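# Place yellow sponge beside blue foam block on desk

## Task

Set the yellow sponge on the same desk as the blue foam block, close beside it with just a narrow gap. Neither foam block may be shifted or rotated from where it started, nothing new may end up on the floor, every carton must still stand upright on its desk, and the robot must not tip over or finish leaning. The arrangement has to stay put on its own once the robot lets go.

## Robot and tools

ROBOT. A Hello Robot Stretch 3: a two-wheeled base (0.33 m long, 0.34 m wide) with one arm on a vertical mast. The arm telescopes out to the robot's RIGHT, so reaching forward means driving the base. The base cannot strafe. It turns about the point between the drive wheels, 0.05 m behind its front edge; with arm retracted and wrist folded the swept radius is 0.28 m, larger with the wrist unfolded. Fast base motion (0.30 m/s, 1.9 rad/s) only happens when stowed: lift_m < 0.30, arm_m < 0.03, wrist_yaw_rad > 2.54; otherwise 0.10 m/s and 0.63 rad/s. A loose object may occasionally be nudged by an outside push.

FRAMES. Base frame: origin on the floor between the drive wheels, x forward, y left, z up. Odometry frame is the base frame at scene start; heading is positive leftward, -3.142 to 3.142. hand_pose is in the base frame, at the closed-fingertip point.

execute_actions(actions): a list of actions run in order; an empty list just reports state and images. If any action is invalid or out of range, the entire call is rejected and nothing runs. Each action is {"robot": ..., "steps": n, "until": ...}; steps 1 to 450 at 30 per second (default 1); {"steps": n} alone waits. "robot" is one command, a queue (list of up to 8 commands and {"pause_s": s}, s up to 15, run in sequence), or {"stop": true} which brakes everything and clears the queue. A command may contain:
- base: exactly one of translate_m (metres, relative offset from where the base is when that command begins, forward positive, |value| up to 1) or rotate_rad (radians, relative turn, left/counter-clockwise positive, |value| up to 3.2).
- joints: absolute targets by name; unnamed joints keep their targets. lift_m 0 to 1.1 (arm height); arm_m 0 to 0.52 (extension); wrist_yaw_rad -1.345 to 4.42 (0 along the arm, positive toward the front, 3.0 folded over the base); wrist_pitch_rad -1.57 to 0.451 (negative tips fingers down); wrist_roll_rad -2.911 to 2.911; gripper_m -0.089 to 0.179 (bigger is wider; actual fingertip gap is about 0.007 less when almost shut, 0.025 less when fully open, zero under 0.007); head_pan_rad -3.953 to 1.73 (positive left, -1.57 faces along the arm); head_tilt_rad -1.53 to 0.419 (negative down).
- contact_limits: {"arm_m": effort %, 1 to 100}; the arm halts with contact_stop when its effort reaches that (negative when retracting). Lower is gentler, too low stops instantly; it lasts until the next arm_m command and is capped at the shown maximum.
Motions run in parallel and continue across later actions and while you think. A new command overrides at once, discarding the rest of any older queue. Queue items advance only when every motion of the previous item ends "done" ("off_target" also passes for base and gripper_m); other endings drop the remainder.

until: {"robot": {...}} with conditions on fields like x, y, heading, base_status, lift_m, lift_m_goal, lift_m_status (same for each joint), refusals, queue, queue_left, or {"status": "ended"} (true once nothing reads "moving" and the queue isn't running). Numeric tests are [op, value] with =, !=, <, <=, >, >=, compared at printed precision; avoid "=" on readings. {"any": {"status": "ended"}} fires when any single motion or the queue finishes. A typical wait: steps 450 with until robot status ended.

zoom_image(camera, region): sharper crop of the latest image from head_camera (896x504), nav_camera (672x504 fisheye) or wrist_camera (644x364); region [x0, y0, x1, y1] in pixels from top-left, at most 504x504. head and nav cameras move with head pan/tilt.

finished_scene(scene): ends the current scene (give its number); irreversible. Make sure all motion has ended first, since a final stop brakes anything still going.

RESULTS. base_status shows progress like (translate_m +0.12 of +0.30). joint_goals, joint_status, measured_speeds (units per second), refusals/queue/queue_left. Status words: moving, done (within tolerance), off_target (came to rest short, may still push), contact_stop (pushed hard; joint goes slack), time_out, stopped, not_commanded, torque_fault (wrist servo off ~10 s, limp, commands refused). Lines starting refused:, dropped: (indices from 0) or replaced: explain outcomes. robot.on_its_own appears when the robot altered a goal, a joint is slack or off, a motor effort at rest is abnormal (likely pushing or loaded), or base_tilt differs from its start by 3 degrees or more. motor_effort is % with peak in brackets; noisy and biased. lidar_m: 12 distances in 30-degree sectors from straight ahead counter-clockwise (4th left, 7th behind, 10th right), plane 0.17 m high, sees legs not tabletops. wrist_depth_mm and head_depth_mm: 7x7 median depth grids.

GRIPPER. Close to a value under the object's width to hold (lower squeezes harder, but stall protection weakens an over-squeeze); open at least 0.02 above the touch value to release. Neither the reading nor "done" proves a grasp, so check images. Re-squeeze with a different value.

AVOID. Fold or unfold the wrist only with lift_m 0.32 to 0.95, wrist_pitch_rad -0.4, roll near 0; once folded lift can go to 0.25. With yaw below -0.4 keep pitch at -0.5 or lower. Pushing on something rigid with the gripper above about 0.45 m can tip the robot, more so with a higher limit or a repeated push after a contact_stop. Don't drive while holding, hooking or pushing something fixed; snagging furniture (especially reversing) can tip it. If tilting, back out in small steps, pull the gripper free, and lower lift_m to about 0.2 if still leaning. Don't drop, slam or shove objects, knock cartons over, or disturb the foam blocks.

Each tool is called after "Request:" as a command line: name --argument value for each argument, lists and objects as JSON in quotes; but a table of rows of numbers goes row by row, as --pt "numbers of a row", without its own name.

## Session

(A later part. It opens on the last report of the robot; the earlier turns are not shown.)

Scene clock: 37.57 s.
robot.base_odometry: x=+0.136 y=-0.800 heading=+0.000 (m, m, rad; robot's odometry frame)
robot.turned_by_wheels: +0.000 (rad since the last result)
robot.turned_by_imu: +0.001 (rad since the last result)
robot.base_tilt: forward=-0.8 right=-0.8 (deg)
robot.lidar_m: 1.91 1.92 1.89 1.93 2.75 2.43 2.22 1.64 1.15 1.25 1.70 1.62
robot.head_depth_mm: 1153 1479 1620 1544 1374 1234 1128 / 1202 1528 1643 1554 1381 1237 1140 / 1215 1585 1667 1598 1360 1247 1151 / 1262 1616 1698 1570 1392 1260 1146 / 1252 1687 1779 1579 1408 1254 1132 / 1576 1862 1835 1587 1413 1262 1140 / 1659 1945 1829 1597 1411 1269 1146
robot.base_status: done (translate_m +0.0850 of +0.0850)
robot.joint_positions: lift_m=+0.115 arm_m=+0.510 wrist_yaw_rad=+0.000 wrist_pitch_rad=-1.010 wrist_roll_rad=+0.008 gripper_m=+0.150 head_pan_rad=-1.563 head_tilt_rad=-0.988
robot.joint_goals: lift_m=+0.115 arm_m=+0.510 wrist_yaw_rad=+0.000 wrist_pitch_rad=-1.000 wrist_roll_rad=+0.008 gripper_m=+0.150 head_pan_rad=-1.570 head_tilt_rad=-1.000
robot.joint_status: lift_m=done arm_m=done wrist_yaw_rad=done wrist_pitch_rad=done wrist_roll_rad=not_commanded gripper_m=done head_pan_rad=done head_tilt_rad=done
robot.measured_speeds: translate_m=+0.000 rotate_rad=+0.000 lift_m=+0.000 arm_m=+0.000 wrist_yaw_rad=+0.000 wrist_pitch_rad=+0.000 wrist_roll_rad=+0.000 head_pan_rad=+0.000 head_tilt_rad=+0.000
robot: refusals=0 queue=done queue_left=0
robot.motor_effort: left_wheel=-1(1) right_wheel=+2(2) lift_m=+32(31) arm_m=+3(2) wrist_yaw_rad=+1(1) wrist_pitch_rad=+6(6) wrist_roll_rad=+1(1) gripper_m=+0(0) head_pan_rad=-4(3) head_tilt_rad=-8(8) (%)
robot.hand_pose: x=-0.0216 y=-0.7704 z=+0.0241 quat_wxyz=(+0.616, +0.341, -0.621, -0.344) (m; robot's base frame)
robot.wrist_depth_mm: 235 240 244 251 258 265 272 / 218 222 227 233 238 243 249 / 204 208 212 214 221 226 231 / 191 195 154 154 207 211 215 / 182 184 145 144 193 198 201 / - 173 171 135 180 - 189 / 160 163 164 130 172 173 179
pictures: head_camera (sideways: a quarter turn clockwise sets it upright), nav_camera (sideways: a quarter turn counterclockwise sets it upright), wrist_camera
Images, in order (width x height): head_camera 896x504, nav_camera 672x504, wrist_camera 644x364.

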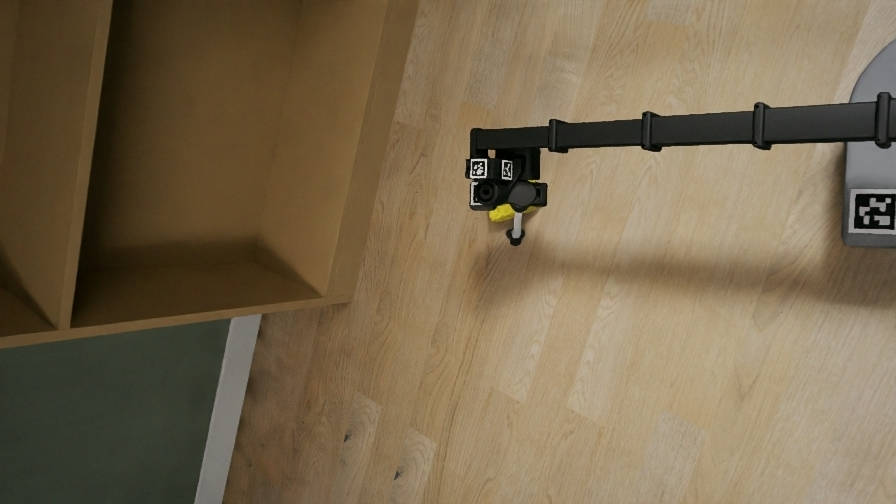

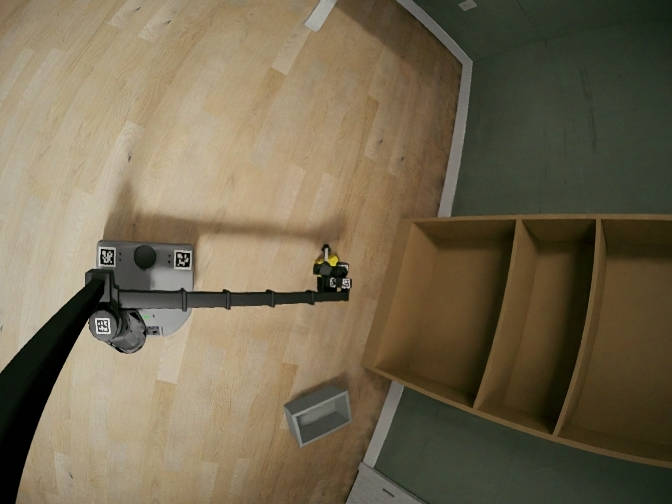

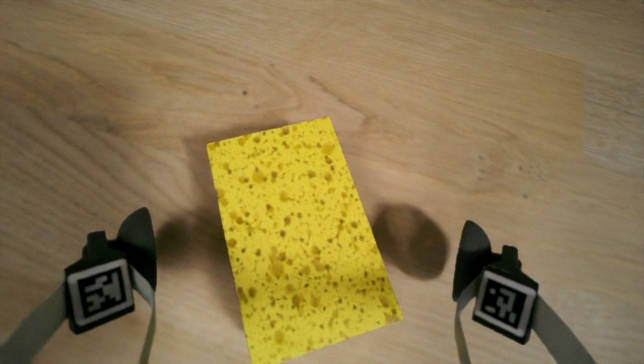

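Good. Grip and lift; then scout for the blue block.

Request:
execute_actions --actions '[{"robot":[{"joints":{"gripper_m":0.03}},{"pause_s":0.5},{"joints":{"lift_m":1.05,"arm_m":0.0,"head_pan_rad":0.6,"head_tilt_rad":-0.25}}],"steps":450,"until":{"robot":{"status":"ended"}}}]'

Scene clock: 49.13 s.
robot.base_odometry: x=+0.136 y=-0.800 heading=+0.000 (m, m, rad; robot's odometry frame)
robot.turned_by_wheels: +0.000 (rad since the last result)
robot.turned_by_imu: +0.002 (rad since the last result)
robot.base_tilt: forward=-0.9 right=-0.7 (deg)
robot.lidar_m: 1.90 1.92 1.89 1.93 2.76 2.43 2.22 1.64 1.16 1.26 1.69 1.62
robot.head_depth_mm: 2304 2362 2431 2463 2576 2301 1748 / 2534 2607 2759 2771 2892 2308 1733 / 2774 2823 2938 3047 3108 2292 1750 / 2581 2701 2756 2888 2918 2273 1746 / 2409 2483 2590 2682 2797 2258 1772 / 2268 2365 2431 2530 2612 2290 1753 / 2162 2238 2317 2367 2433 2307 1745
robot.base_status: done (translate_m +0.0850 of +0.0850)
robot.joint_positions: lift_m=+1.050 arm_m=+0.002 wrist_yaw_rad=+0.000 wrist_pitch_rad=-1.010 wrist_roll_rad=+0.008 gripper_m=+0.031 head_pan_rad=+0.593 head_tilt_rad=-0.261
robot.joint_goals: lift_m=+1.050 arm_m=+0.000 wrist_yaw_rad=+0.000 wrist_pitch_rad=-1.000 wrist_roll_rad=+0.008 gripper_m=+0.030 head_pan_rad=+0.600 head_tilt_rad=-0.250
robot.joint_status: lift_m=done arm_m=done wrist_yaw_rad=done wrist_pitch_rad=done wrist_roll_rad=not_commanded gripper_m=done head_pan_rad=done head_tilt_rad=done
robot.measured_speeds: translate_m=+0.000 rotate_rad=+0.000 lift_m=+0.000 arm_m=+0.000 wrist_yaw_rad=+0.000 wrist_pitch_rad=+0.000 wrist_roll_rad=+0.000 head_pan_rad=+0.000 head_tilt_rad=+0.000
robot: refusals=0 queue=done queue_left=0
robot.motor_effort: left_wheel=-1(1) right_wheel=+2(2) lift_m=+45(47) arm_m=-4(2) wrist_yaw_rad=+0(0) wrist_pitch_rad=+6(6) wrist_roll_rad=+0(1) gripper_m=-17(89) head_pan_rad=+3(45) head_tilt_rad=+8(56) (%)
robot.hand_pose: x=-0.0216 y=-0.2625 z=+0.9587 quat_wxyz=(+0.616, +0.341, -0.621, -0.344) (m; robot's base frame)
robot.wrist_depth_mm: - - - - - - - / - - - - - - - / - - - 164 - - - / - - - 152 - - - / - - 142 142 - - - / - - 133 133 138 - - / - - - 127 - - -
pictures: head_camera (sideways: a quarter turn clockwise sets it upright), nav_camera (sideways: a quarter turn counterclockwise sets it upright), wrist_camera
Images, in order (width x height): head_camera 896x504, nav_camera 672x504, wrist_camera 644x364.

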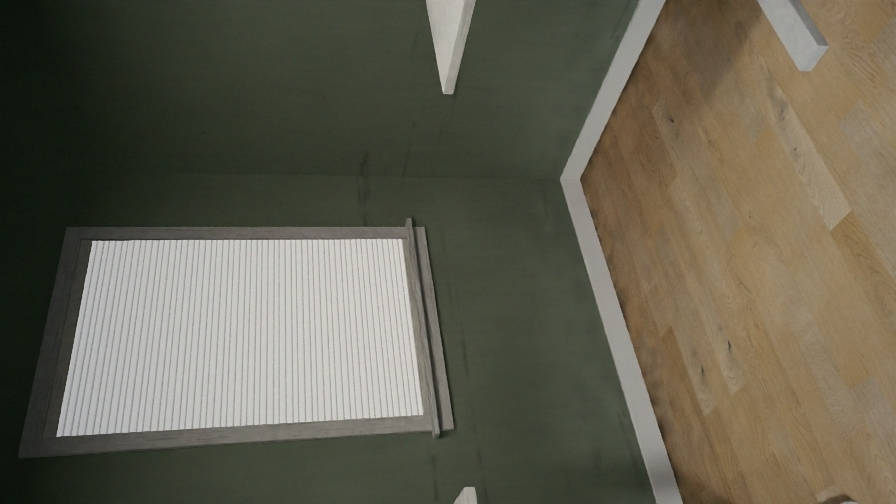

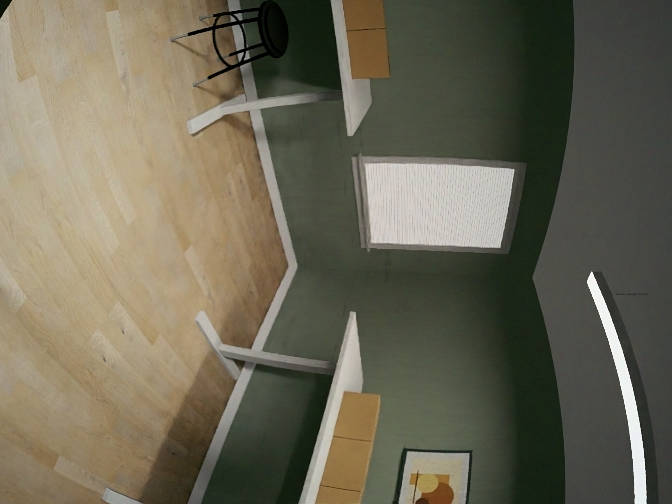

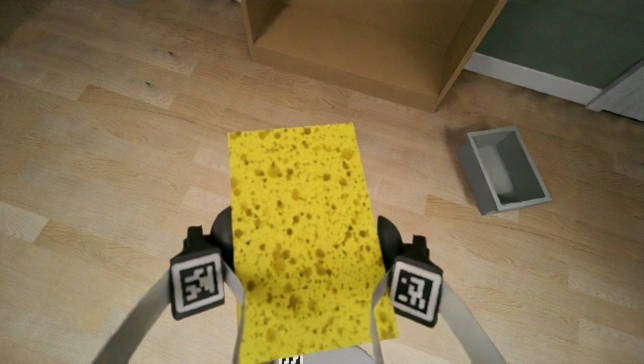

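Request:
execute_actions --actions '[{"robot":[{"base":{"rotate_rad":1.57},"joints":{"head_pan_rad":0.5,"head_tilt_rad":-0.15}},{"base":{"translate_m":0.9}}],"steps":450,"until":{"robot":{"status":"ended"}}}]'

Request:
execute_actions --actions '[{"robot":{"joints":{"head_pan_rad":1.6}},"steps":150,"until":{"robot":{"status":"ended"}}}]'

Scene clock: 63.40 s.
robot.base_odometry: x=+0.137 y=+0.100 heading=+1.570 (m, m, rad; robot's odometry frame)
robot.turned_by_wheels: +1.570 (rad since the last result)
robot.turned_by_imu: +1.592 (rad since the last result)
robot.base_tilt: forward=-0.9 right=-0.8 (deg)
robot.lidar_m: 1.04 1.21 1.98 2.24 2.61 2.00 2.00 2.15 2.35 1.88 1.15 0.76
robot.head_depth_mm: 1547 1582 1601 1628 895 845 1211 / 1683 1716 1755 1786 1204 1794 1853 / 1859 1900 1925 1983 1938 2041 2006 / 2080 2119 2138 2217 2234 2321 1977 / 2300 2364 2436 2469 2550 2570 1995 / 2540 2595 2622 2708 2731 2725 1989 / 2387 2449 2482 2521 2562 2555 1989
robot.base_status: done (translate_m +0.9000 of +0.9000)
robot.joint_positions: lift_m=+1.050 arm_m=+0.002 wrist_yaw_rad=+0.000 wrist_pitch_rad=-1.010 wrist_roll_rad=+0.008 gripper_m=+0.031 head_pan_rad=+0.507 head_tilt_rad=-0.162
robot.joint_goals: lift_m=+1.050 arm_m=+0.000 wrist_yaw_rad=+0.000 wrist_pitch_rad=-1.000 wrist_roll_rad=+0.008 gripper_m=+0.030 head_pan_rad=+0.500 head_tilt_rad=-0.150
robot.joint_status: lift_m=done arm_m=done wrist_yaw_rad=done wrist_pitch_rad=done wrist_roll_rad=not_commanded gripper_m=done head_pan_rad=done head_tilt_rad=done
robot.measured_speeds: translate_m=+0.000 rotate_rad=+0.000 lift_m=+0.000 arm_m=+0.000 wrist_yaw_rad=+0.000 wrist_pitch_rad=+0.000 wrist_roll_rad=+0.000 head_pan_rad=+0.000 head_tilt_rad=+0.000
robot: refusals=0 queue=done queue_left=0
robot.motor_effort: left_wheel=-1(5) right_wheel=+1(7) lift_m=+45(45) arm_m=-4(4) wrist_yaw_rad=+0(0) wrist_pitch_rad=+6(6) wrist_roll_rad=+0(0) gripper_m=-17(17) head_pan_rad=-4(13) head_tilt_rad=+8(24) (%)
robot.hand_pose: x=-0.0216 y=-0.2625 z=+0.9587 quat_wxyz=(+0.616, +0.341, -0.621, -0.344) (m; robot's base frame)
robot.wrist_depth_mm: - - - - - - - / - - - - - - - / - - - 164 - - - / - - - 152 - - - / - - 142 142 - - - / - - 133 134 138 - - / - - - 127 - - -
pictures: head_camera (sideways: a quarter turn clockwise sets it upright), nav_camera (sideways: a quarter turn counterclockwise sets it upright), wrist_camera
Images, in order (width x height): head_camera 896x504, nav_camera 672x504, wrist_camera 644x364.

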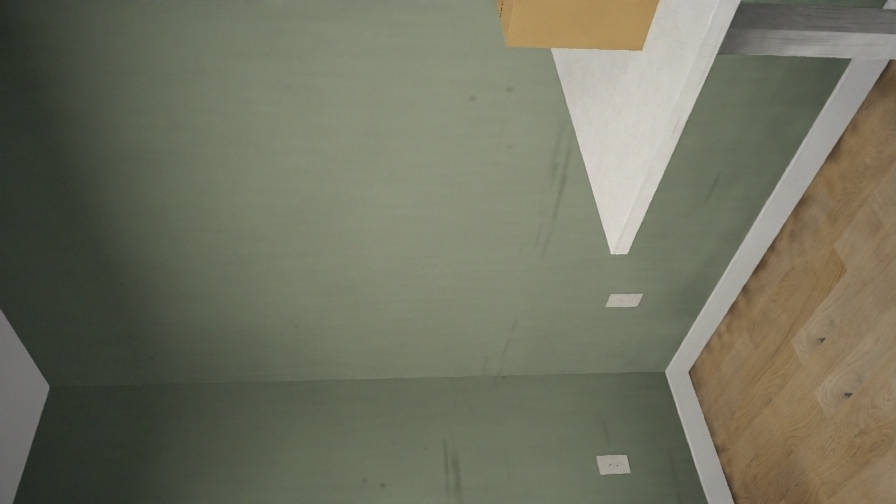

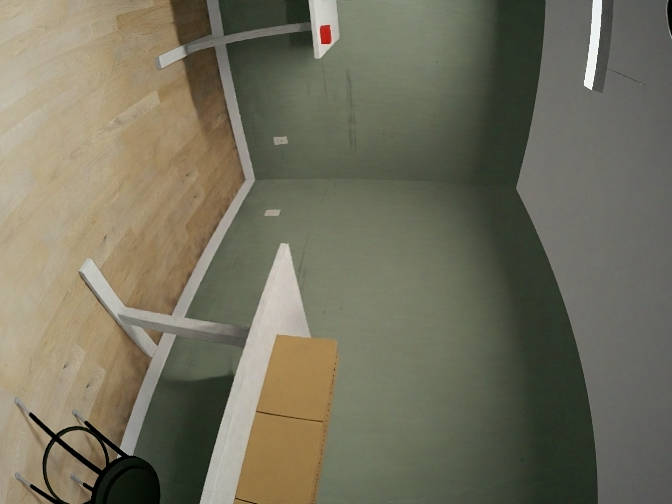

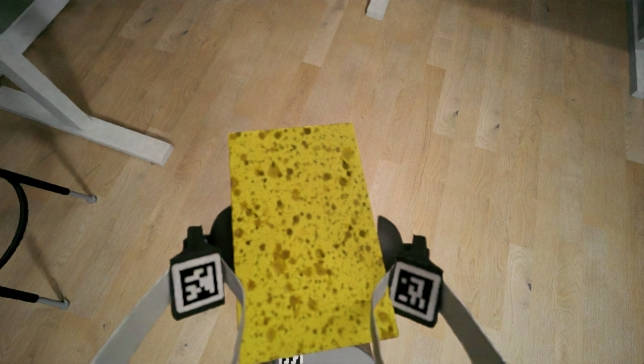

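Scene clock: 64.50 s.
robot.base_odometry: x=+0.137 y=+0.100 heading=+1.570 (m, m, rad; robot's odometry frame)
robot.turned_by_wheels: +0.000 (rad since the last result)
robot.turned_by_imu: +0.000 (rad since the last result)
robot.base_tilt: forward=-0.9 right=-0.8 (deg)
robot.lidar_m: 1.04 1.21 1.98 2.25 2.61 2.00 2.00 2.15 2.34 1.88 1.15 0.76
robot.head_depth_mm: 2152 2221 2265 2266 2332 2362 1993 / 2246 2329 2351 1759 2416 2439 1986 / 2354 2389 2404 1836 2510 2565 1985 / 2392 2477 2515 1883 2623 2632 1983 / - 2537 2639 2460 2738 2552 1997 / - 2664 2767 - - - - / - 2767 2828 - - - -
robot.base_status: done (translate_m +0.9000 of +0.9000)
robot.joint_positions: lift_m=+1.050 arm_m=+0.002 wrist_yaw_rad=+0.000 wrist_pitch_rad=-1.010 wrist_roll_rad=+0.008 gripper_m=+0.031 head_pan_rad=+1.593 head_tilt_rad=-0.162
robot.joint_goals: lift_m=+1.050 arm_m=+0.000 wrist_yaw_rad=+0.000 wrist_pitch_rad=-1.000 wrist_roll_rad=+0.008 gripper_m=+0.030 head_pan_rad=+1.600 head_tilt_rad=-0.150
robot.joint_status: lift_m=done arm_m=done wrist_yaw_rad=done wrist_pitch_rad=done wrist_roll_rad=not_commanded gripper_m=done head_pan_rad=done head_tilt_rad=done
robot.measured_speeds: translate_m=+0.000 rotate_rad=+0.000 lift_m=+0.000 arm_m=+0.000 wrist_yaw_rad=+0.000 wrist_pitch_rad=+0.000 wrist_roll_rad=+0.000 head_pan_rad=+0.000 head_tilt_rad=+0.000
robot: refusals=0 queue=done queue_left=0
robot.motor_effort: left_wheel=-1(1) right_wheel=+2(2) lift_m=+45(45) arm_m=-3(4) wrist_yaw_rad=+0(0) wrist_pitch_rad=+5(6) wrist_roll_rad=+1(0) gripper_m=-17(17) head_pan_rad=+4(46) head_tilt_rad=+8(8) (%)
robot.hand_pose: x=-0.0216 y=-0.2625 z=+0.9587 quat_wxyz=(+0.616, +0.341, -0.621, -0.344) (m; robot's base frame)
robot.wrist_depth_mm: - - - - - - - / - - - - - - - / - - - 164 - - - / - - - 152 - - - / - - 142 142 - - - / - - 133 134 139 - - / 988 - - 127 - - -
pictures: head_camera (sideways: a quarter turn clockwise sets it upright), nav_camera (sideways: a quarter turn counterclockwise sets it upright), wrist_camera
Images, in order (width x height): head_camera 896x504, nav_camera 672x504, wrist_camera 644x364.

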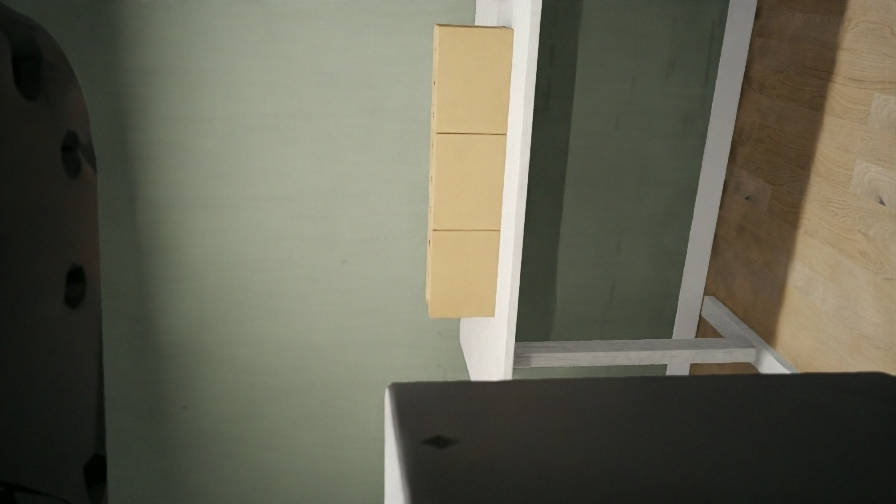

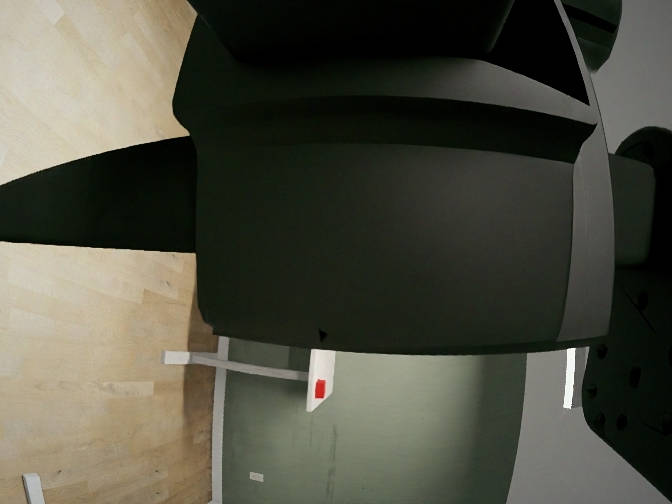

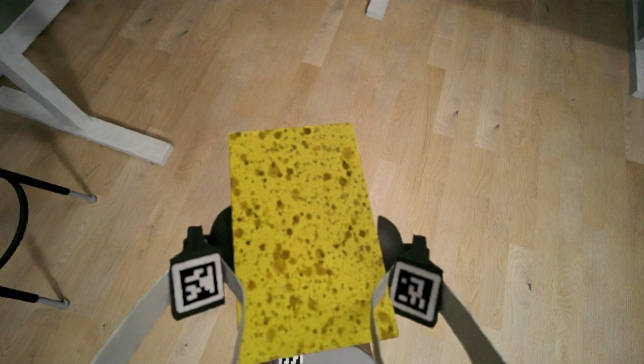

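Request:
execute_actions --actions '[{"robot":{"base":{"translate_m":0.4},"joints":{"head_pan_rad":0,"head_tilt_rad":-0.5}},"steps":300,"until":{"robot":{"status":"ended"}}}]'

Scene clock: 70.27 s.
robot.base_odometry: x=+0.137 y=+0.500 heading=+1.570 (m, m, rad; robot's odometry frame)
robot.turned_by_wheels: +0.000 (rad since the last result)
robot.turned_by_imu: +0.003 (rad since the last result)
robot.base_tilt: forward=-0.9 right=-0.8 (deg)
robot.lidar_m: 1.10 0.82 2.31 1.88 2.73 2.68 2.38 2.46 2.00 2.10 0.65 0.41
robot.head_depth_mm: 891 951 1012 402 427 448 375 / 922 980 1045 420 446 455 385 / 948 1011 1074 432 467 456 396 / 980 1055 1115 452 492 457 408 / 1010 1091 1135 466 514 459 1309 / 1044 1130 1190 490 534 458 1152 / 1086 1182 1234 515 557 475 1407
robot.base_status: done (translate_m +0.4000 of +0.4000)
robot.joint_positions: lift_m=+1.050 arm_m=+0.002 wrist_yaw_rad=+0.000 wrist_pitch_rad=-1.010 wrist_roll_rad=+0.008 gripper_m=+0.031 head_pan_rad=+0.007 head_tilt_rad=-0.494
robot.joint_goals: lift_m=+1.050 arm_m=+0.000 wrist_yaw_rad=+0.000 wrist_pitch_rad=-1.000 wrist_roll_rad=+0.008 gripper_m=+0.030 head_pan_rad=+0.000 head_tilt_rad=-0.500
robot.joint_status: lift_m=done arm_m=done wrist_yaw_rad=done wrist_pitch_rad=done wrist_roll_rad=not_commanded gripper_m=done head_pan_rad=done head_tilt_rad=done
robot.measured_speeds: translate_m=+0.000 rotate_rad=+0.000 lift_m=+0.000 arm_m=+0.000 wrist_yaw_rad=+0.000 wrist_pitch_rad=+0.000 wrist_roll_rad=+0.000 head_pan_rad=+0.000 head_tilt_rad=+0.000
robot: refusals=0 queue=done queue_left=0
robot.motor_effort: left_wheel=-1(2) right_wheel=+2(6) lift_m=+44(45) arm_m=-3(4) wrist_yaw_rad=+0(1) wrist_pitch_rad=+6(6) wrist_roll_rad=+0(0) gripper_m=-17(17) head_pan_rad=-3(43) head_tilt_rad=-4(36) (%)
robot.hand_pose: x=-0.0216 y=-0.2625 z=+0.9587 quat_wxyz=(+0.616, +0.341, -0.621, -0.344) (m; robot's base frame)
robot.wrist_depth_mm: 244 - - - - - - / - - - - - - - / 628 - - 164 - - - / 586 878 - 152 - - - / 558 - 142 142 - - - / 549 - 133 134 138 - - / - - 986 127 - - -
pictures: head_camera (sideways: a quarter turn clockwise sets it upright), nav_camera (sideways: a quarter turn counterclockwise sets it upright), wrist_camera
Images, in order (width x height): head_camera 896x504, nav_camera 672x504, wrist_camera 644x364.

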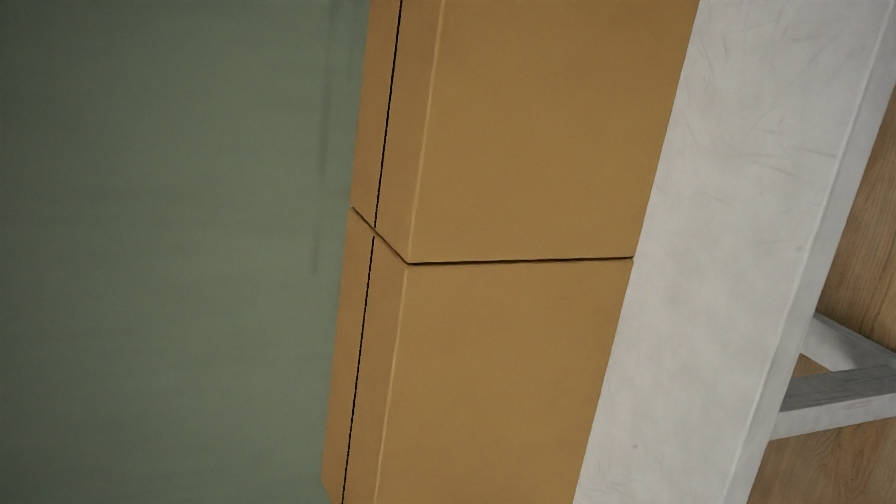

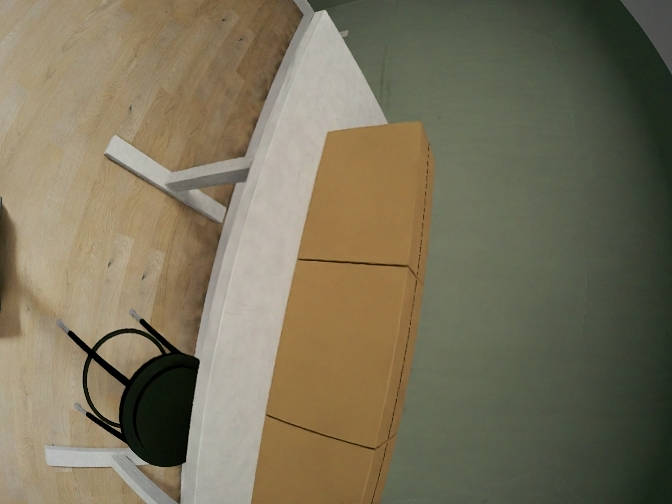

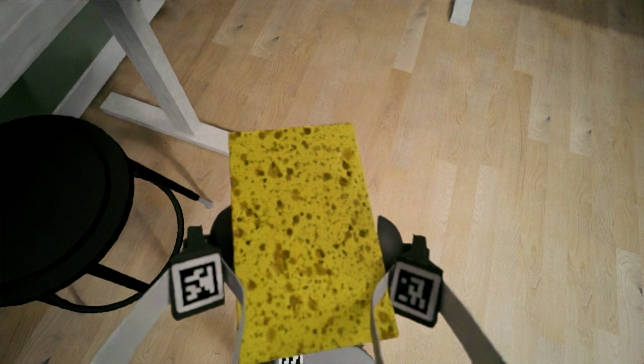

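Request:
execute_actions --actions '[{"robot":[{"base":{"translate_m":-0.2}},{"base":{"rotate_rad":1.15},"joints":{"head_pan_rad":-1.57,"head_tilt_rad":-0.4,"lift_m":1.1}}],"steps":300,"until":{"robot":{"status":"ended"}}}]'

Scene clock: 76.87 s.
robot.base_odometry: x=+0.137 y=+0.300 heading=+2.720 (m, m, rad; robot's odometry frame)
robot.turned_by_wheels: +1.150 (rad since the last result)
robot.turned_by_imu: +1.161 (rad since the last result)
robot.base_tilt: forward=-0.9 right=-0.7 (deg)
robot.lidar_m: 1.91 2.29 2.70 2.19 2.47 2.31 1.94 2.15 0.77 0.57 1.01 1.61
robot.head_depth_mm: 1125 1171 - - - - - / 1118 1162 - - - - - / 1113 1172 1235 613 - 1002 - / 1102 1170 1235 607 638 992 1194 / 1089 1156 1225 601 634 566 1515 / 1092 1150 1216 604 630 568 1512 / 1079 1146 1209 603 627 568 1515
robot.base_status: done (rotate_rad +1.1499 of +1.1500)
robot.joint_positions: lift_m=+1.100 arm_m=+0.002 wrist_yaw_rad=+0.000 wrist_pitch_rad=-1.010 wrist_roll_rad=+0.008 gripper_m=+0.031 head_pan_rad=-1.563 head_tilt_rad=-0.409
robot.joint_goals: lift_m=+1.100 arm_m=+0.000 wrist_yaw_rad=+0.000 wrist_pitch_rad=-1.000 wrist_roll_rad=+0.008 gripper_m=+0.030 head_pan_rad=-1.570 head_tilt_rad=-0.400
robot.joint_status: lift_m=done arm_m=done wrist_yaw_rad=done wrist_pitch_rad=done wrist_roll_rad=not_commanded gripper_m=done head_pan_rad=done head_tilt_rad=done
robot.measured_speeds: translate_m=+0.000 rotate_rad=+0.000 lift_m=+0.000 arm_m=+0.000 wrist_yaw_rad=+0.000 wrist_pitch_rad=+0.000 wrist_roll_rad=+0.000 head_pan_rad=+0.000 head_tilt_rad=+0.000
robot: refusals=0 queue=done queue_left=0
robot.motor_effort: left_wheel=-1(4) right_wheel=+2(4) lift_m=+44(48) arm_m=-4(4) wrist_yaw_rad=+0(0) wrist_pitch_rad=+6(6) wrist_roll_rad=+0(0) gripper_m=-17(17) head_pan_rad=-3(46) head_tilt_rad=+6(20) (%)
robot.hand_pose: x=-0.0216 y=-0.2625 z=+1.0087 quat_wxyz=(+0.616, +0.341, -0.621, -0.344) (m; robot's base frame)
robot.wrist_depth_mm: 291 300 307 316 326 335 349 / - - - 771 - - - / - - - 164 - - - / - - - 152 - - - / - - 142 142 - - - / - - 133 134 138 - - / - - - 127 - - -
pictures: head_camera (sideways: a quarter turn clockwise sets it upright), nav_camera (sideways: a quarter turn counterclockwise sets it upright), wrist_camera
Images, in order (width x height): head_camera 896x504, nav_camera 672x504, wrist_camera 644x364.

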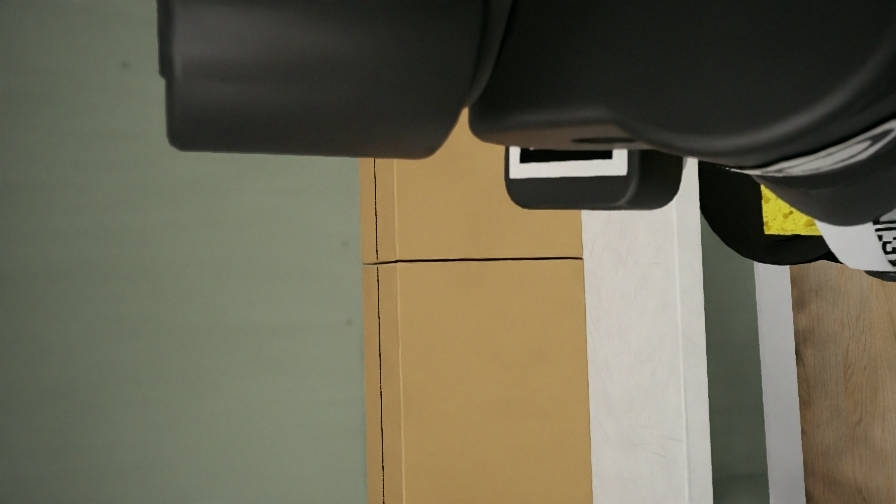

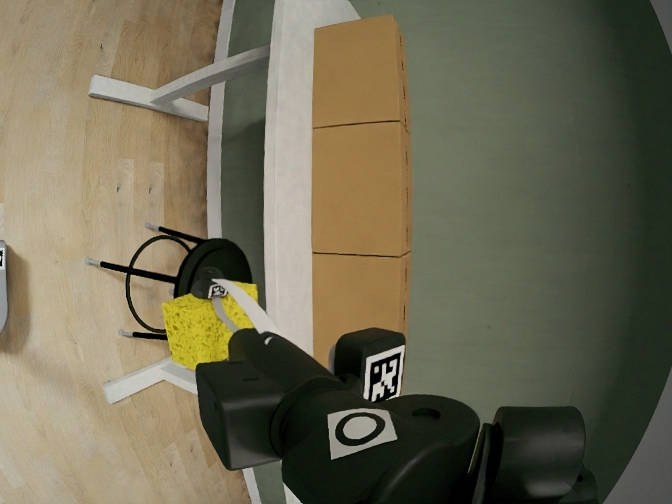

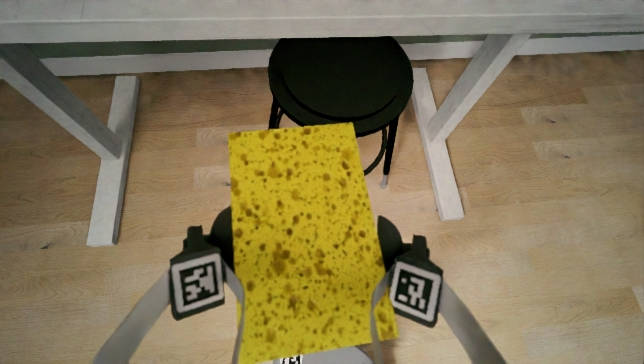

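Request:
execute_actions --actions '[{"robot":{"base":{"translate_m":1.0},"joints":{"head_pan_rad":-2.1,"head_tilt_rad":-0.4,"wrist_pitch_rad":0,"wrist_yaw_rad":-0.3}},"steps":450,"until":{"robot":{"status":"ended"}}}]'

Scene clock: 89.10 s.
robot.base_odometry: x=-0.776 y=+0.709 heading=+2.720 (m, m, rad; robot's odometry frame)
robot.turned_by_wheels: +0.000 (rad since the last result)
robot.turned_by_imu: +0.007 (rad since the last result)
robot.base_tilt: forward=-0.9 right=-0.7 (deg)
robot.lidar_m: 1.39 0.94 1.69 2.61 2.62 2.97 2.92 1.17 0.79 1.15 1.16 1.45
robot.head_depth_mm: - - - 758 - - - / - - - 722 - - - / - - - - - - - / - - - - - - - / - - - - - - - / - - - - - - - / 992 - - - - - -
robot.base_status: done (translate_m +1.0000 of +1.0000)
robot.joint_positions: lift_m=+1.100 arm_m=+0.002 wrist_yaw_rad=-0.298 wrist_pitch_rad=-0.023 wrist_roll_rad=+0.008 gripper_m=+0.031 head_pan_rad=-2.093 head_tilt_rad=-0.409
robot.joint_goals: lift_m=+1.100 arm_m=+0.000 wrist_yaw_rad=-0.300 wrist_pitch_rad=+0.000 wrist_roll_rad=+0.008 gripper_m=+0.030 head_pan_rad=-2.100 head_tilt_rad=-0.400
robot.joint_status: lift_m=done arm_m=done wrist_yaw_rad=done wrist_pitch_rad=done wrist_roll_rad=not_commanded gripper_m=done head_pan_rad=done head_tilt_rad=done
robot.measured_speeds: translate_m=+0.000 rotate_rad=+0.000 lift_m=+0.000 arm_m=+0.000 wrist_yaw_rad=+0.000 wrist_pitch_rad=+0.000 wrist_roll_rad=+0.000 head_pan_rad=+0.000 head_tilt_rad=+0.000
robot: refusals=0 queue=done queue_left=0
robot.motor_effort: left_wheel=-1(2) right_wheel=+2(6) lift_m=+45(44) arm_m=-4(4) wrist_yaw_rad=-2(2) wrist_pitch_rad=+13(12) wrist_roll_rad=+0(1) gripper_m=-17(16) head_pan_rad=-3(33) head_tilt_rad=+6(7) (%)
robot.hand_pose: x=-0.0965 y=-0.3910 z=+1.2085 quat_wxyz=(+0.695, -0.097, -0.703, -0.113) (m; robot's base frame)
robot.wrist_depth_mm: 696 766 865 970 - - - / 713 789 874 - - - - / 731 800 900 164 - - - / 753 838 877 152 - - - / 777 841 141 142 969 504 564 / 800 865 133 134 138 484 576 / 811 942 978 128 487 488 540
pictures: head_camera (sideways: a quarter turn clockwise sets it upright), nav_camera (sideways: a quarter turn counterclockwise sets it upright), wrist_camera
Images, in order (width x height): head_camera 896x504, nav_camera 672x504, wrist_camera 644x364.

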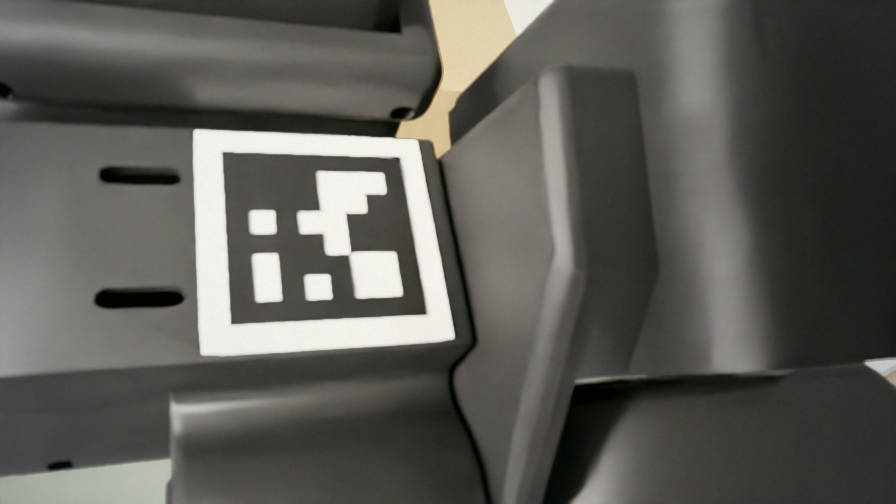

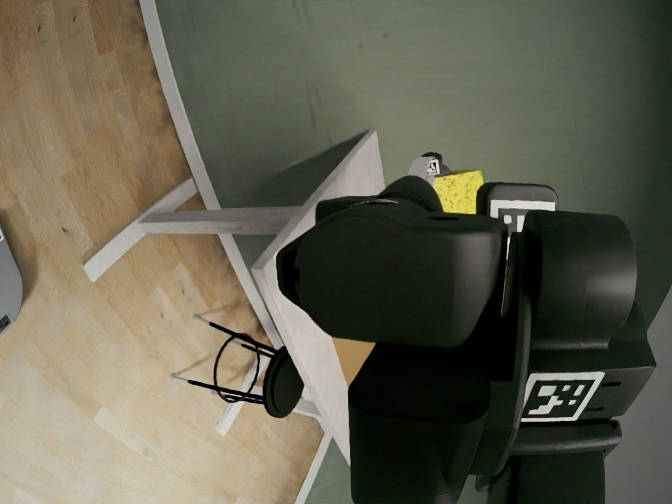

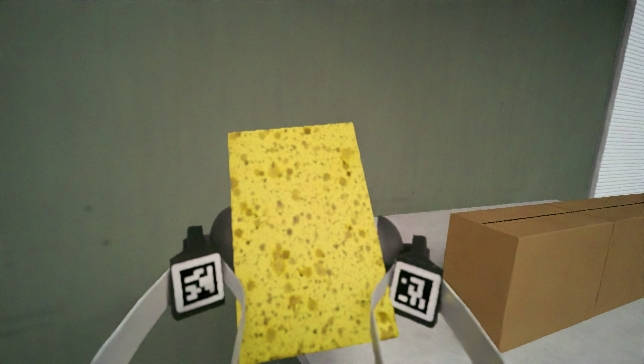

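Request:
execute_actions --actions '[{"robot":[{"joints":{"arm_m":0.5,"wrist_pitch_rad":-0.5}},{"joints":{"wrist_yaw_rad":-1.0}}],"steps":450,"until":{"robot":{"status":"ended"}}}]'

Scene clock: 95.53 s.
robot.base_odometry: x=-0.776 y=+0.709 heading=+2.720 (m, m, rad; robot's odometry frame)
robot.turned_by_wheels: +0.000 (rad since the last result)
robot.turned_by_imu: +0.001 (rad since the last result)
robot.base_tilt: forward=-0.9 right=-0.8 (deg)
robot.lidar_m: 1.39 0.94 1.69 2.61 2.63 2.97 2.93 1.17 0.80 1.15 1.16 1.45
robot.head_depth_mm: - - - 752 665 1799 1501 / 1323 - - 727 664 1737 1504 / 1256 - 1406 862 667 563 1498 / 1179 - 1349 981 668 566 1461 / 1110 - 1263 983 701 978 1091 / 1059 - 1164 845 1294 1420 1468 / 1013 - 1115 1061 1246 1324 1393
robot.base_status: done (translate_m +1.0000 of +1.0000)
robot.joint_positions: lift_m=+1.100 arm_m=+0.500 wrist_yaw_rad=-0.998 wrist_pitch_rad=-0.514 wrist_roll_rad=+0.008 gripper_m=+0.031 head_pan_rad=-2.093 head_tilt_rad=-0.409
robot.joint_goals: lift_m=+1.100 arm_m=+0.500 wrist_yaw_rad=-1.000 wrist_pitch_rad=-0.500 wrist_roll_rad=+0.008 gripper_m=+0.030 head_pan_rad=-2.100 head_tilt_rad=-0.400
robot.joint_status: lift_m=done arm_m=done wrist_yaw_rad=done wrist_pitch_rad=done wrist_roll_rad=not_commanded gripper_m=done head_pan_rad=done head_tilt_rad=done
robot.measured_speeds: translate_m=+0.000 rotate_rad=+0.000 lift_m=+0.000 arm_m=+0.000 wrist_yaw_rad=+0.000 wrist_pitch_rad=+0.000 wrist_roll_rad=+0.000 head_pan_rad=+0.000 head_tilt_rad=+0.000
robot: refusals=0 queue=done queue_left=0
robot.motor_effort: left_wheel=-1(1) right_wheel=+2(2) lift_m=+44(44) arm_m=+3(3) wrist_yaw_rad=-2(3) wrist_pitch_rad=+8(13) wrist_roll_rad=+0(1) gripper_m=-17(17) head_pan_rad=-3(4) head_tilt_rad=+6(6) (%)
robot.hand_pose: x=-0.1990 y=-0.7591 z=+1.0916 quat_wxyz=(+0.512, -0.171, -0.688, -0.485) (m; robot's base frame)
robot.wrist_depth_mm: 398 502 688 966 - - 443 / 418 532 660 714 752 682 281 / 439 499 522 164 564 488 270 / 397 409 386 152 450 364 291 / 337 345 142 142 376 356 317 / 311 299 133 134 139 326 331 / 530 274 256 128 272 286 289
pictures: head_camera (sideways: a quarter turn clockwise sets it upright), nav_camera (sideways: a quarter turn counterclockwise sets it upright), wrist_camera
Images, in order (width x height): head_camera 896x504, nav_camera 672x504, wrist_camera 644x364.

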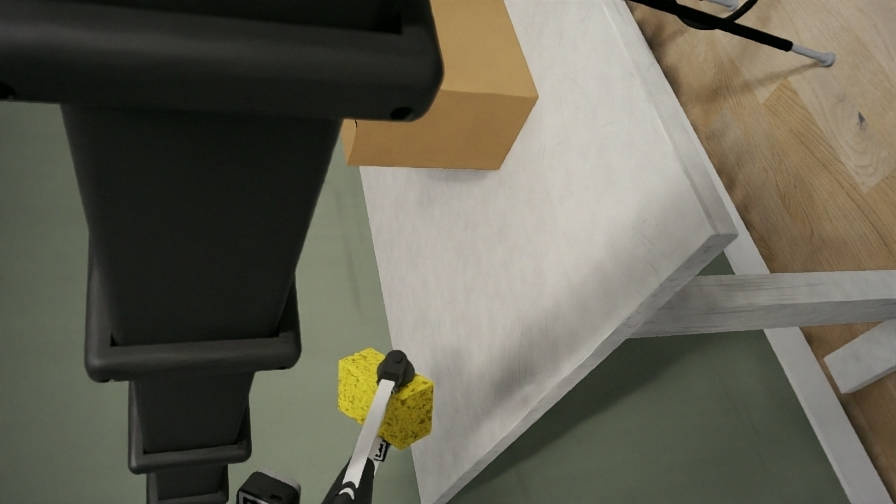

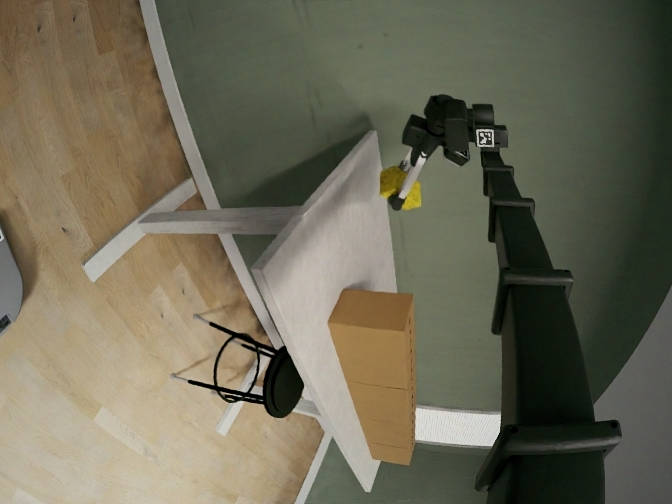

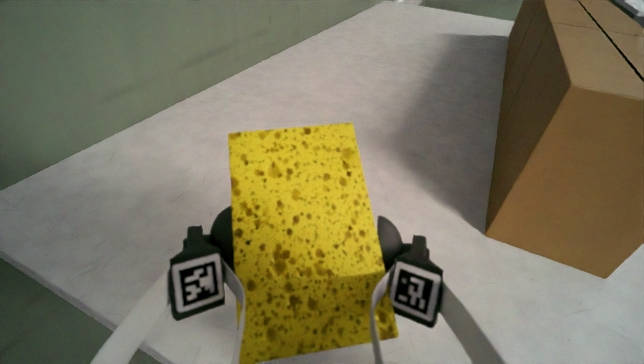

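Request:
execute_actions --actions '[{"robot":{"joints":{"wrist_pitch_rad":-0.1,"wrist_yaw_rad":-1.25}},"steps":150,"until":{"robot":{"status":"ended"}}}]'

Scene clock: 96.67 s.
robot.base_odometry: x=-0.776 y=+0.709 heading=+2.720 (m, m, rad; robot's odometry frame)
robot.turned_by_wheels: +0.000 (rad since the last result)
robot.turned_by_imu: +0.000 (rad since the last result)
robot.base_tilt: forward=-0.9 right=-0.7 (deg)
robot.lidar_m: 1.39 0.95 1.69 2.61 2.63 2.97 2.94 1.17 0.79 1.15 1.16 1.44
robot.head_depth_mm: - - - 753 664 1783 1496 / 1328 - - 729 665 1749 1511 / 1252 - 1417 862 667 564 1517 / 1179 - 1343 981 666 565 1470 / 1121 - 739 981 699 977 1095 / 1063 - 1158 984 1303 1421 1454 / 1011 - 1112 1071 1241 1314 1396
robot.base_status: done (translate_m +1.0000 of +1.0000)
robot.joint_positions: lift_m=+1.100 arm_m=+0.500 wrist_yaw_rad=-1.207 wrist_pitch_rad=-0.289 wrist_roll_rad=-0.045 gripper_m=+0.031 head_pan_rad=-2.093 head_tilt_rad=-0.409
robot.joint_goals: lift_m=+1.100 arm_m=+0.500 wrist_yaw_rad=-1.250 wrist_pitch_rad=-0.100 wrist_roll_rad=-0.045 gripper_m=+0.030 head_pan_rad=-2.100 head_tilt_rad=-0.400
robot.joint_status: lift_m=done arm_m=done wrist_yaw_rad=off_target wrist_pitch_rad=off_target wrist_roll_rad=not_commanded gripper_m=done head_pan_rad=done head_tilt_rad=done
robot.measured_speeds: translate_m=+0.000 rotate_rad=+0.000 lift_m=+0.000 arm_m=+0.000 wrist_yaw_rad=+0.000 wrist_pitch_rad=+0.000 wrist_roll_rad=+0.000 head_pan_rad=+0.000 head_tilt_rad=+0.000
robot: refusals=0 queue=dropped queue_left=0
robot.on_its_own: wrist_yaw_rad is at rest, and its effort (-32) is outside its rest range (-12 to +12); wrist_pitch_rad is at rest, and its effort (+100) is outside its rest range (-20 to +32)
robot.motor_effort: left_wheel=-1(2) right_wheel=+2(4) lift_m=+43(44) arm_m=+2(2) wrist_yaw_rad=-32(37) wrist_pitch_rad=+100(100) wrist_roll_rad=+33(33) gripper_m=-17(16) head_pan_rad=-3(3) head_tilt_rad=+6(6) (%)
robot.hand_pose: x=-0.2446 y=-0.7295 z=+1.1425 quat_wxyz=(+0.532, -0.302, -0.622, -0.488) (m; robot's base frame)
robot.wrist_depth_mm: 466 623 960 - - - - / 485 648 - - - - - / 505 686 857 165 817 539 - / 514 590 546 152 559 313 - / 440 465 142 142 345 323 - / 362 380 133 134 138 353 - / 312 322 309 128 347 367 397
pictures: head_camera (sideways: a quarter turn clockwise sets it upright), nav_camera (sideways: a quarter turn counterclockwise sets it upright), wrist_camera
ARM HIT: the arm struck itself hard.
Images, in order (width x height): head_camera 896x504, nav_camera 672x504, wrist_camera 644x364.

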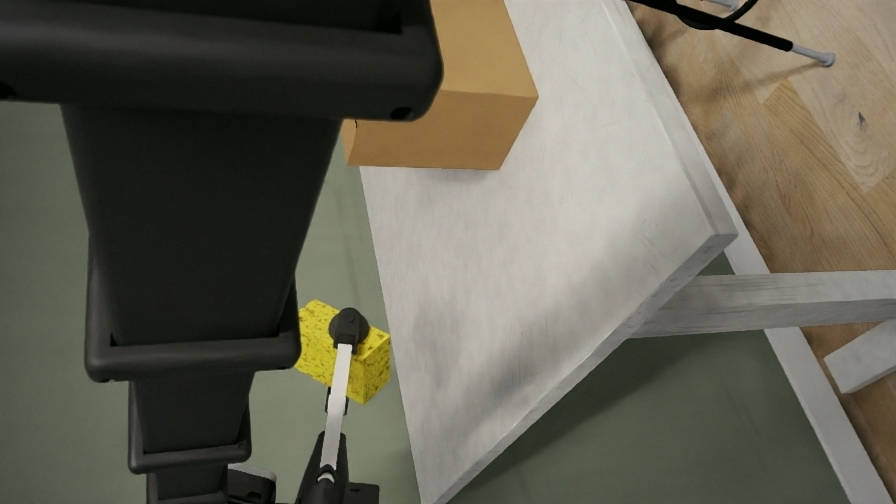

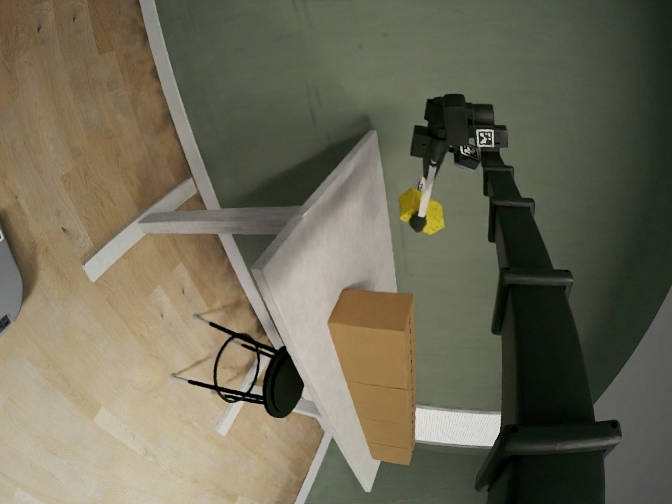

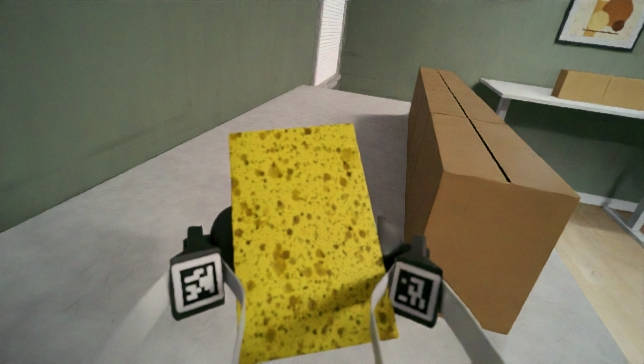

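Request:
execute_actions --actions '[{"robot":[{"joints":{"wrist_pitch_rad":-0.5,"wrist_yaw_rad":0,"wrist_roll_rad":0}},{"joints":{"arm_m":0,"head_pan_rad":-1.0,"head_tilt_rad":-0.3}},{"base":{"rotate_rad":1.57}}],"steps":450,"until":{"robot":{"status":"ended"}}}]'

Scene clock: 106.87 s.
robot.base_odometry: x=-0.776 y=+0.709 heading=-1.994 (m, m, rad; robot's odometry frame)
robot.turned_by_wheels: +1.570 (rad since the last result)
robot.turned_by_imu: +1.587 (rad since the last result)
robot.base_tilt: forward=-0.8 right=-0.8 (deg)
robot.lidar_m: 2.61 2.57 2.97 2.92 1.51 0.79 1.15 1.16 1.44 1.39 0.94 1.69
robot.head_depth_mm: 1199 1235 1297 1316 805 661 1500 / 1254 1309 1365 1332 768 1024 1604 / 1313 1358 1424 1327 810 1654 1662 / 1356 1431 1506 933 813 1757 1654 / 1425 1503 1576 859 815 1852 1672 / 1508 1593 1671 911 865 1963 1648 / 1596 1673 1757 965 916 2045 1666
robot.base_status: done (rotate_rad +1.5699 of +1.5700)
robot.joint_positions: lift_m=+1.100 arm_m=+0.002 wrist_yaw_rad=-0.001 wrist_pitch_rad=-0.514 wrist_roll_rad=-0.007 gripper_m=+0.031 head_pan_rad=-1.007 head_tilt_rad=-0.310
robot.joint_goals: lift_m=+1.100 arm_m=+0.000 wrist_yaw_rad=+0.000 wrist_pitch_rad=-0.500 wrist_roll_rad=+0.000 gripper_m=+0.030 head_pan_rad=-1.000 head_tilt_rad=-0.300
robot.joint_status: lift_m=done arm_m=done wrist_yaw_rad=done wrist_pitch_rad=done wrist_roll_rad=done gripper_m=done head_pan_rad=done head_tilt_rad=done
robot.measured_speeds: translate_m=+0.000 rotate_rad=+0.000 lift_m=+0.000 arm_m=+0.000 wrist_yaw_rad=+0.000 wrist_pitch_rad=+0.000 wrist_roll_rad=+0.000 head_pan_rad=+0.000 head_tilt_rad=+0.000
robot: refusals=0 queue=done queue_left=0
robot.motor_effort: left_wheel=-1(4) right_wheel=+2(4) lift_m=+43(42) arm_m=-4(3) wrist_yaw_rad=+2(33) wrist_pitch_rad=+8(100) wrist_roll_rad=+4(32) gripper_m=-16(17) head_pan_rad=+3(47) head_tilt_rad=+7(23) (%)
robot.hand_pose: x=-0.0217 y=-0.3579 z=+1.0916 quat_wxyz=(+0.686, +0.180, -0.681, -0.180) (m; robot's base frame)
robot.wrist_depth_mm: 858 888 - - - - - / 605 643 - - - - - / 439 456 - 165 - - - / 411 428 468 152 - - - / - - 142 142 - - - / - - 133 134 138 - - / - - - 128 - - -
pictures: head_camera (sideways: a quarter turn clockwise sets it upright), nav_camera (sideways: a quarter turn counterclockwise sets it upright), wrist_camera
Images, in order (width x height): head_camera 896x504, nav_camera 672x504, wrist_camera 644x364.

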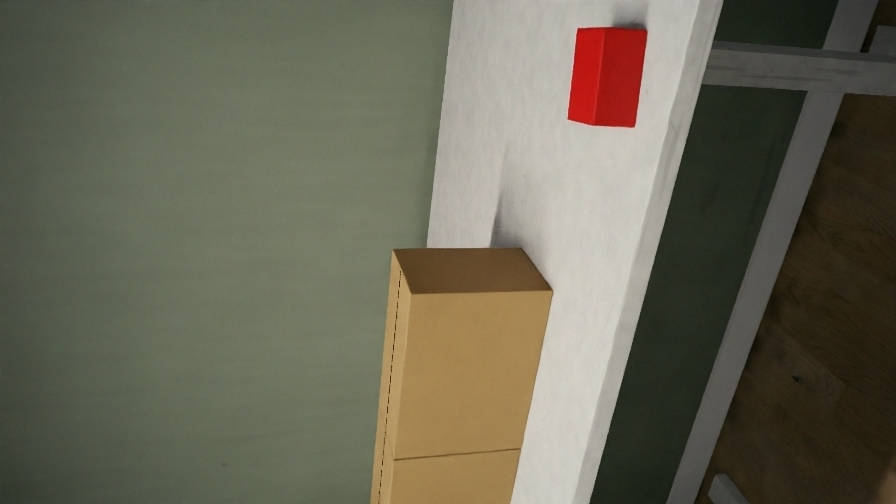

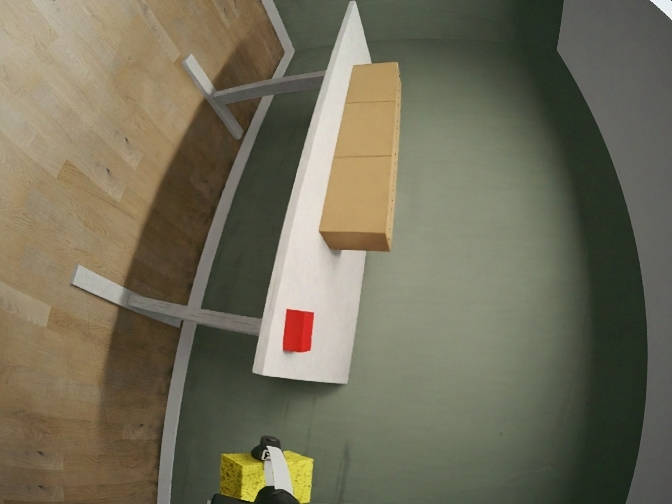

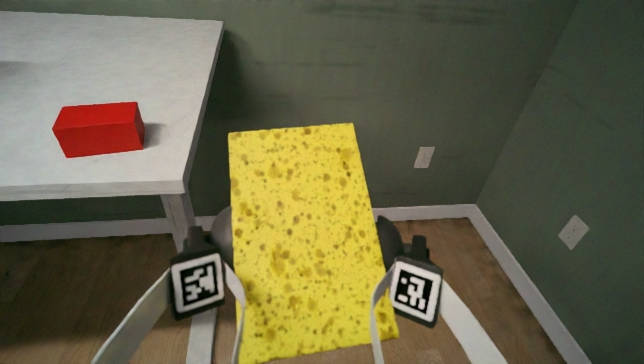

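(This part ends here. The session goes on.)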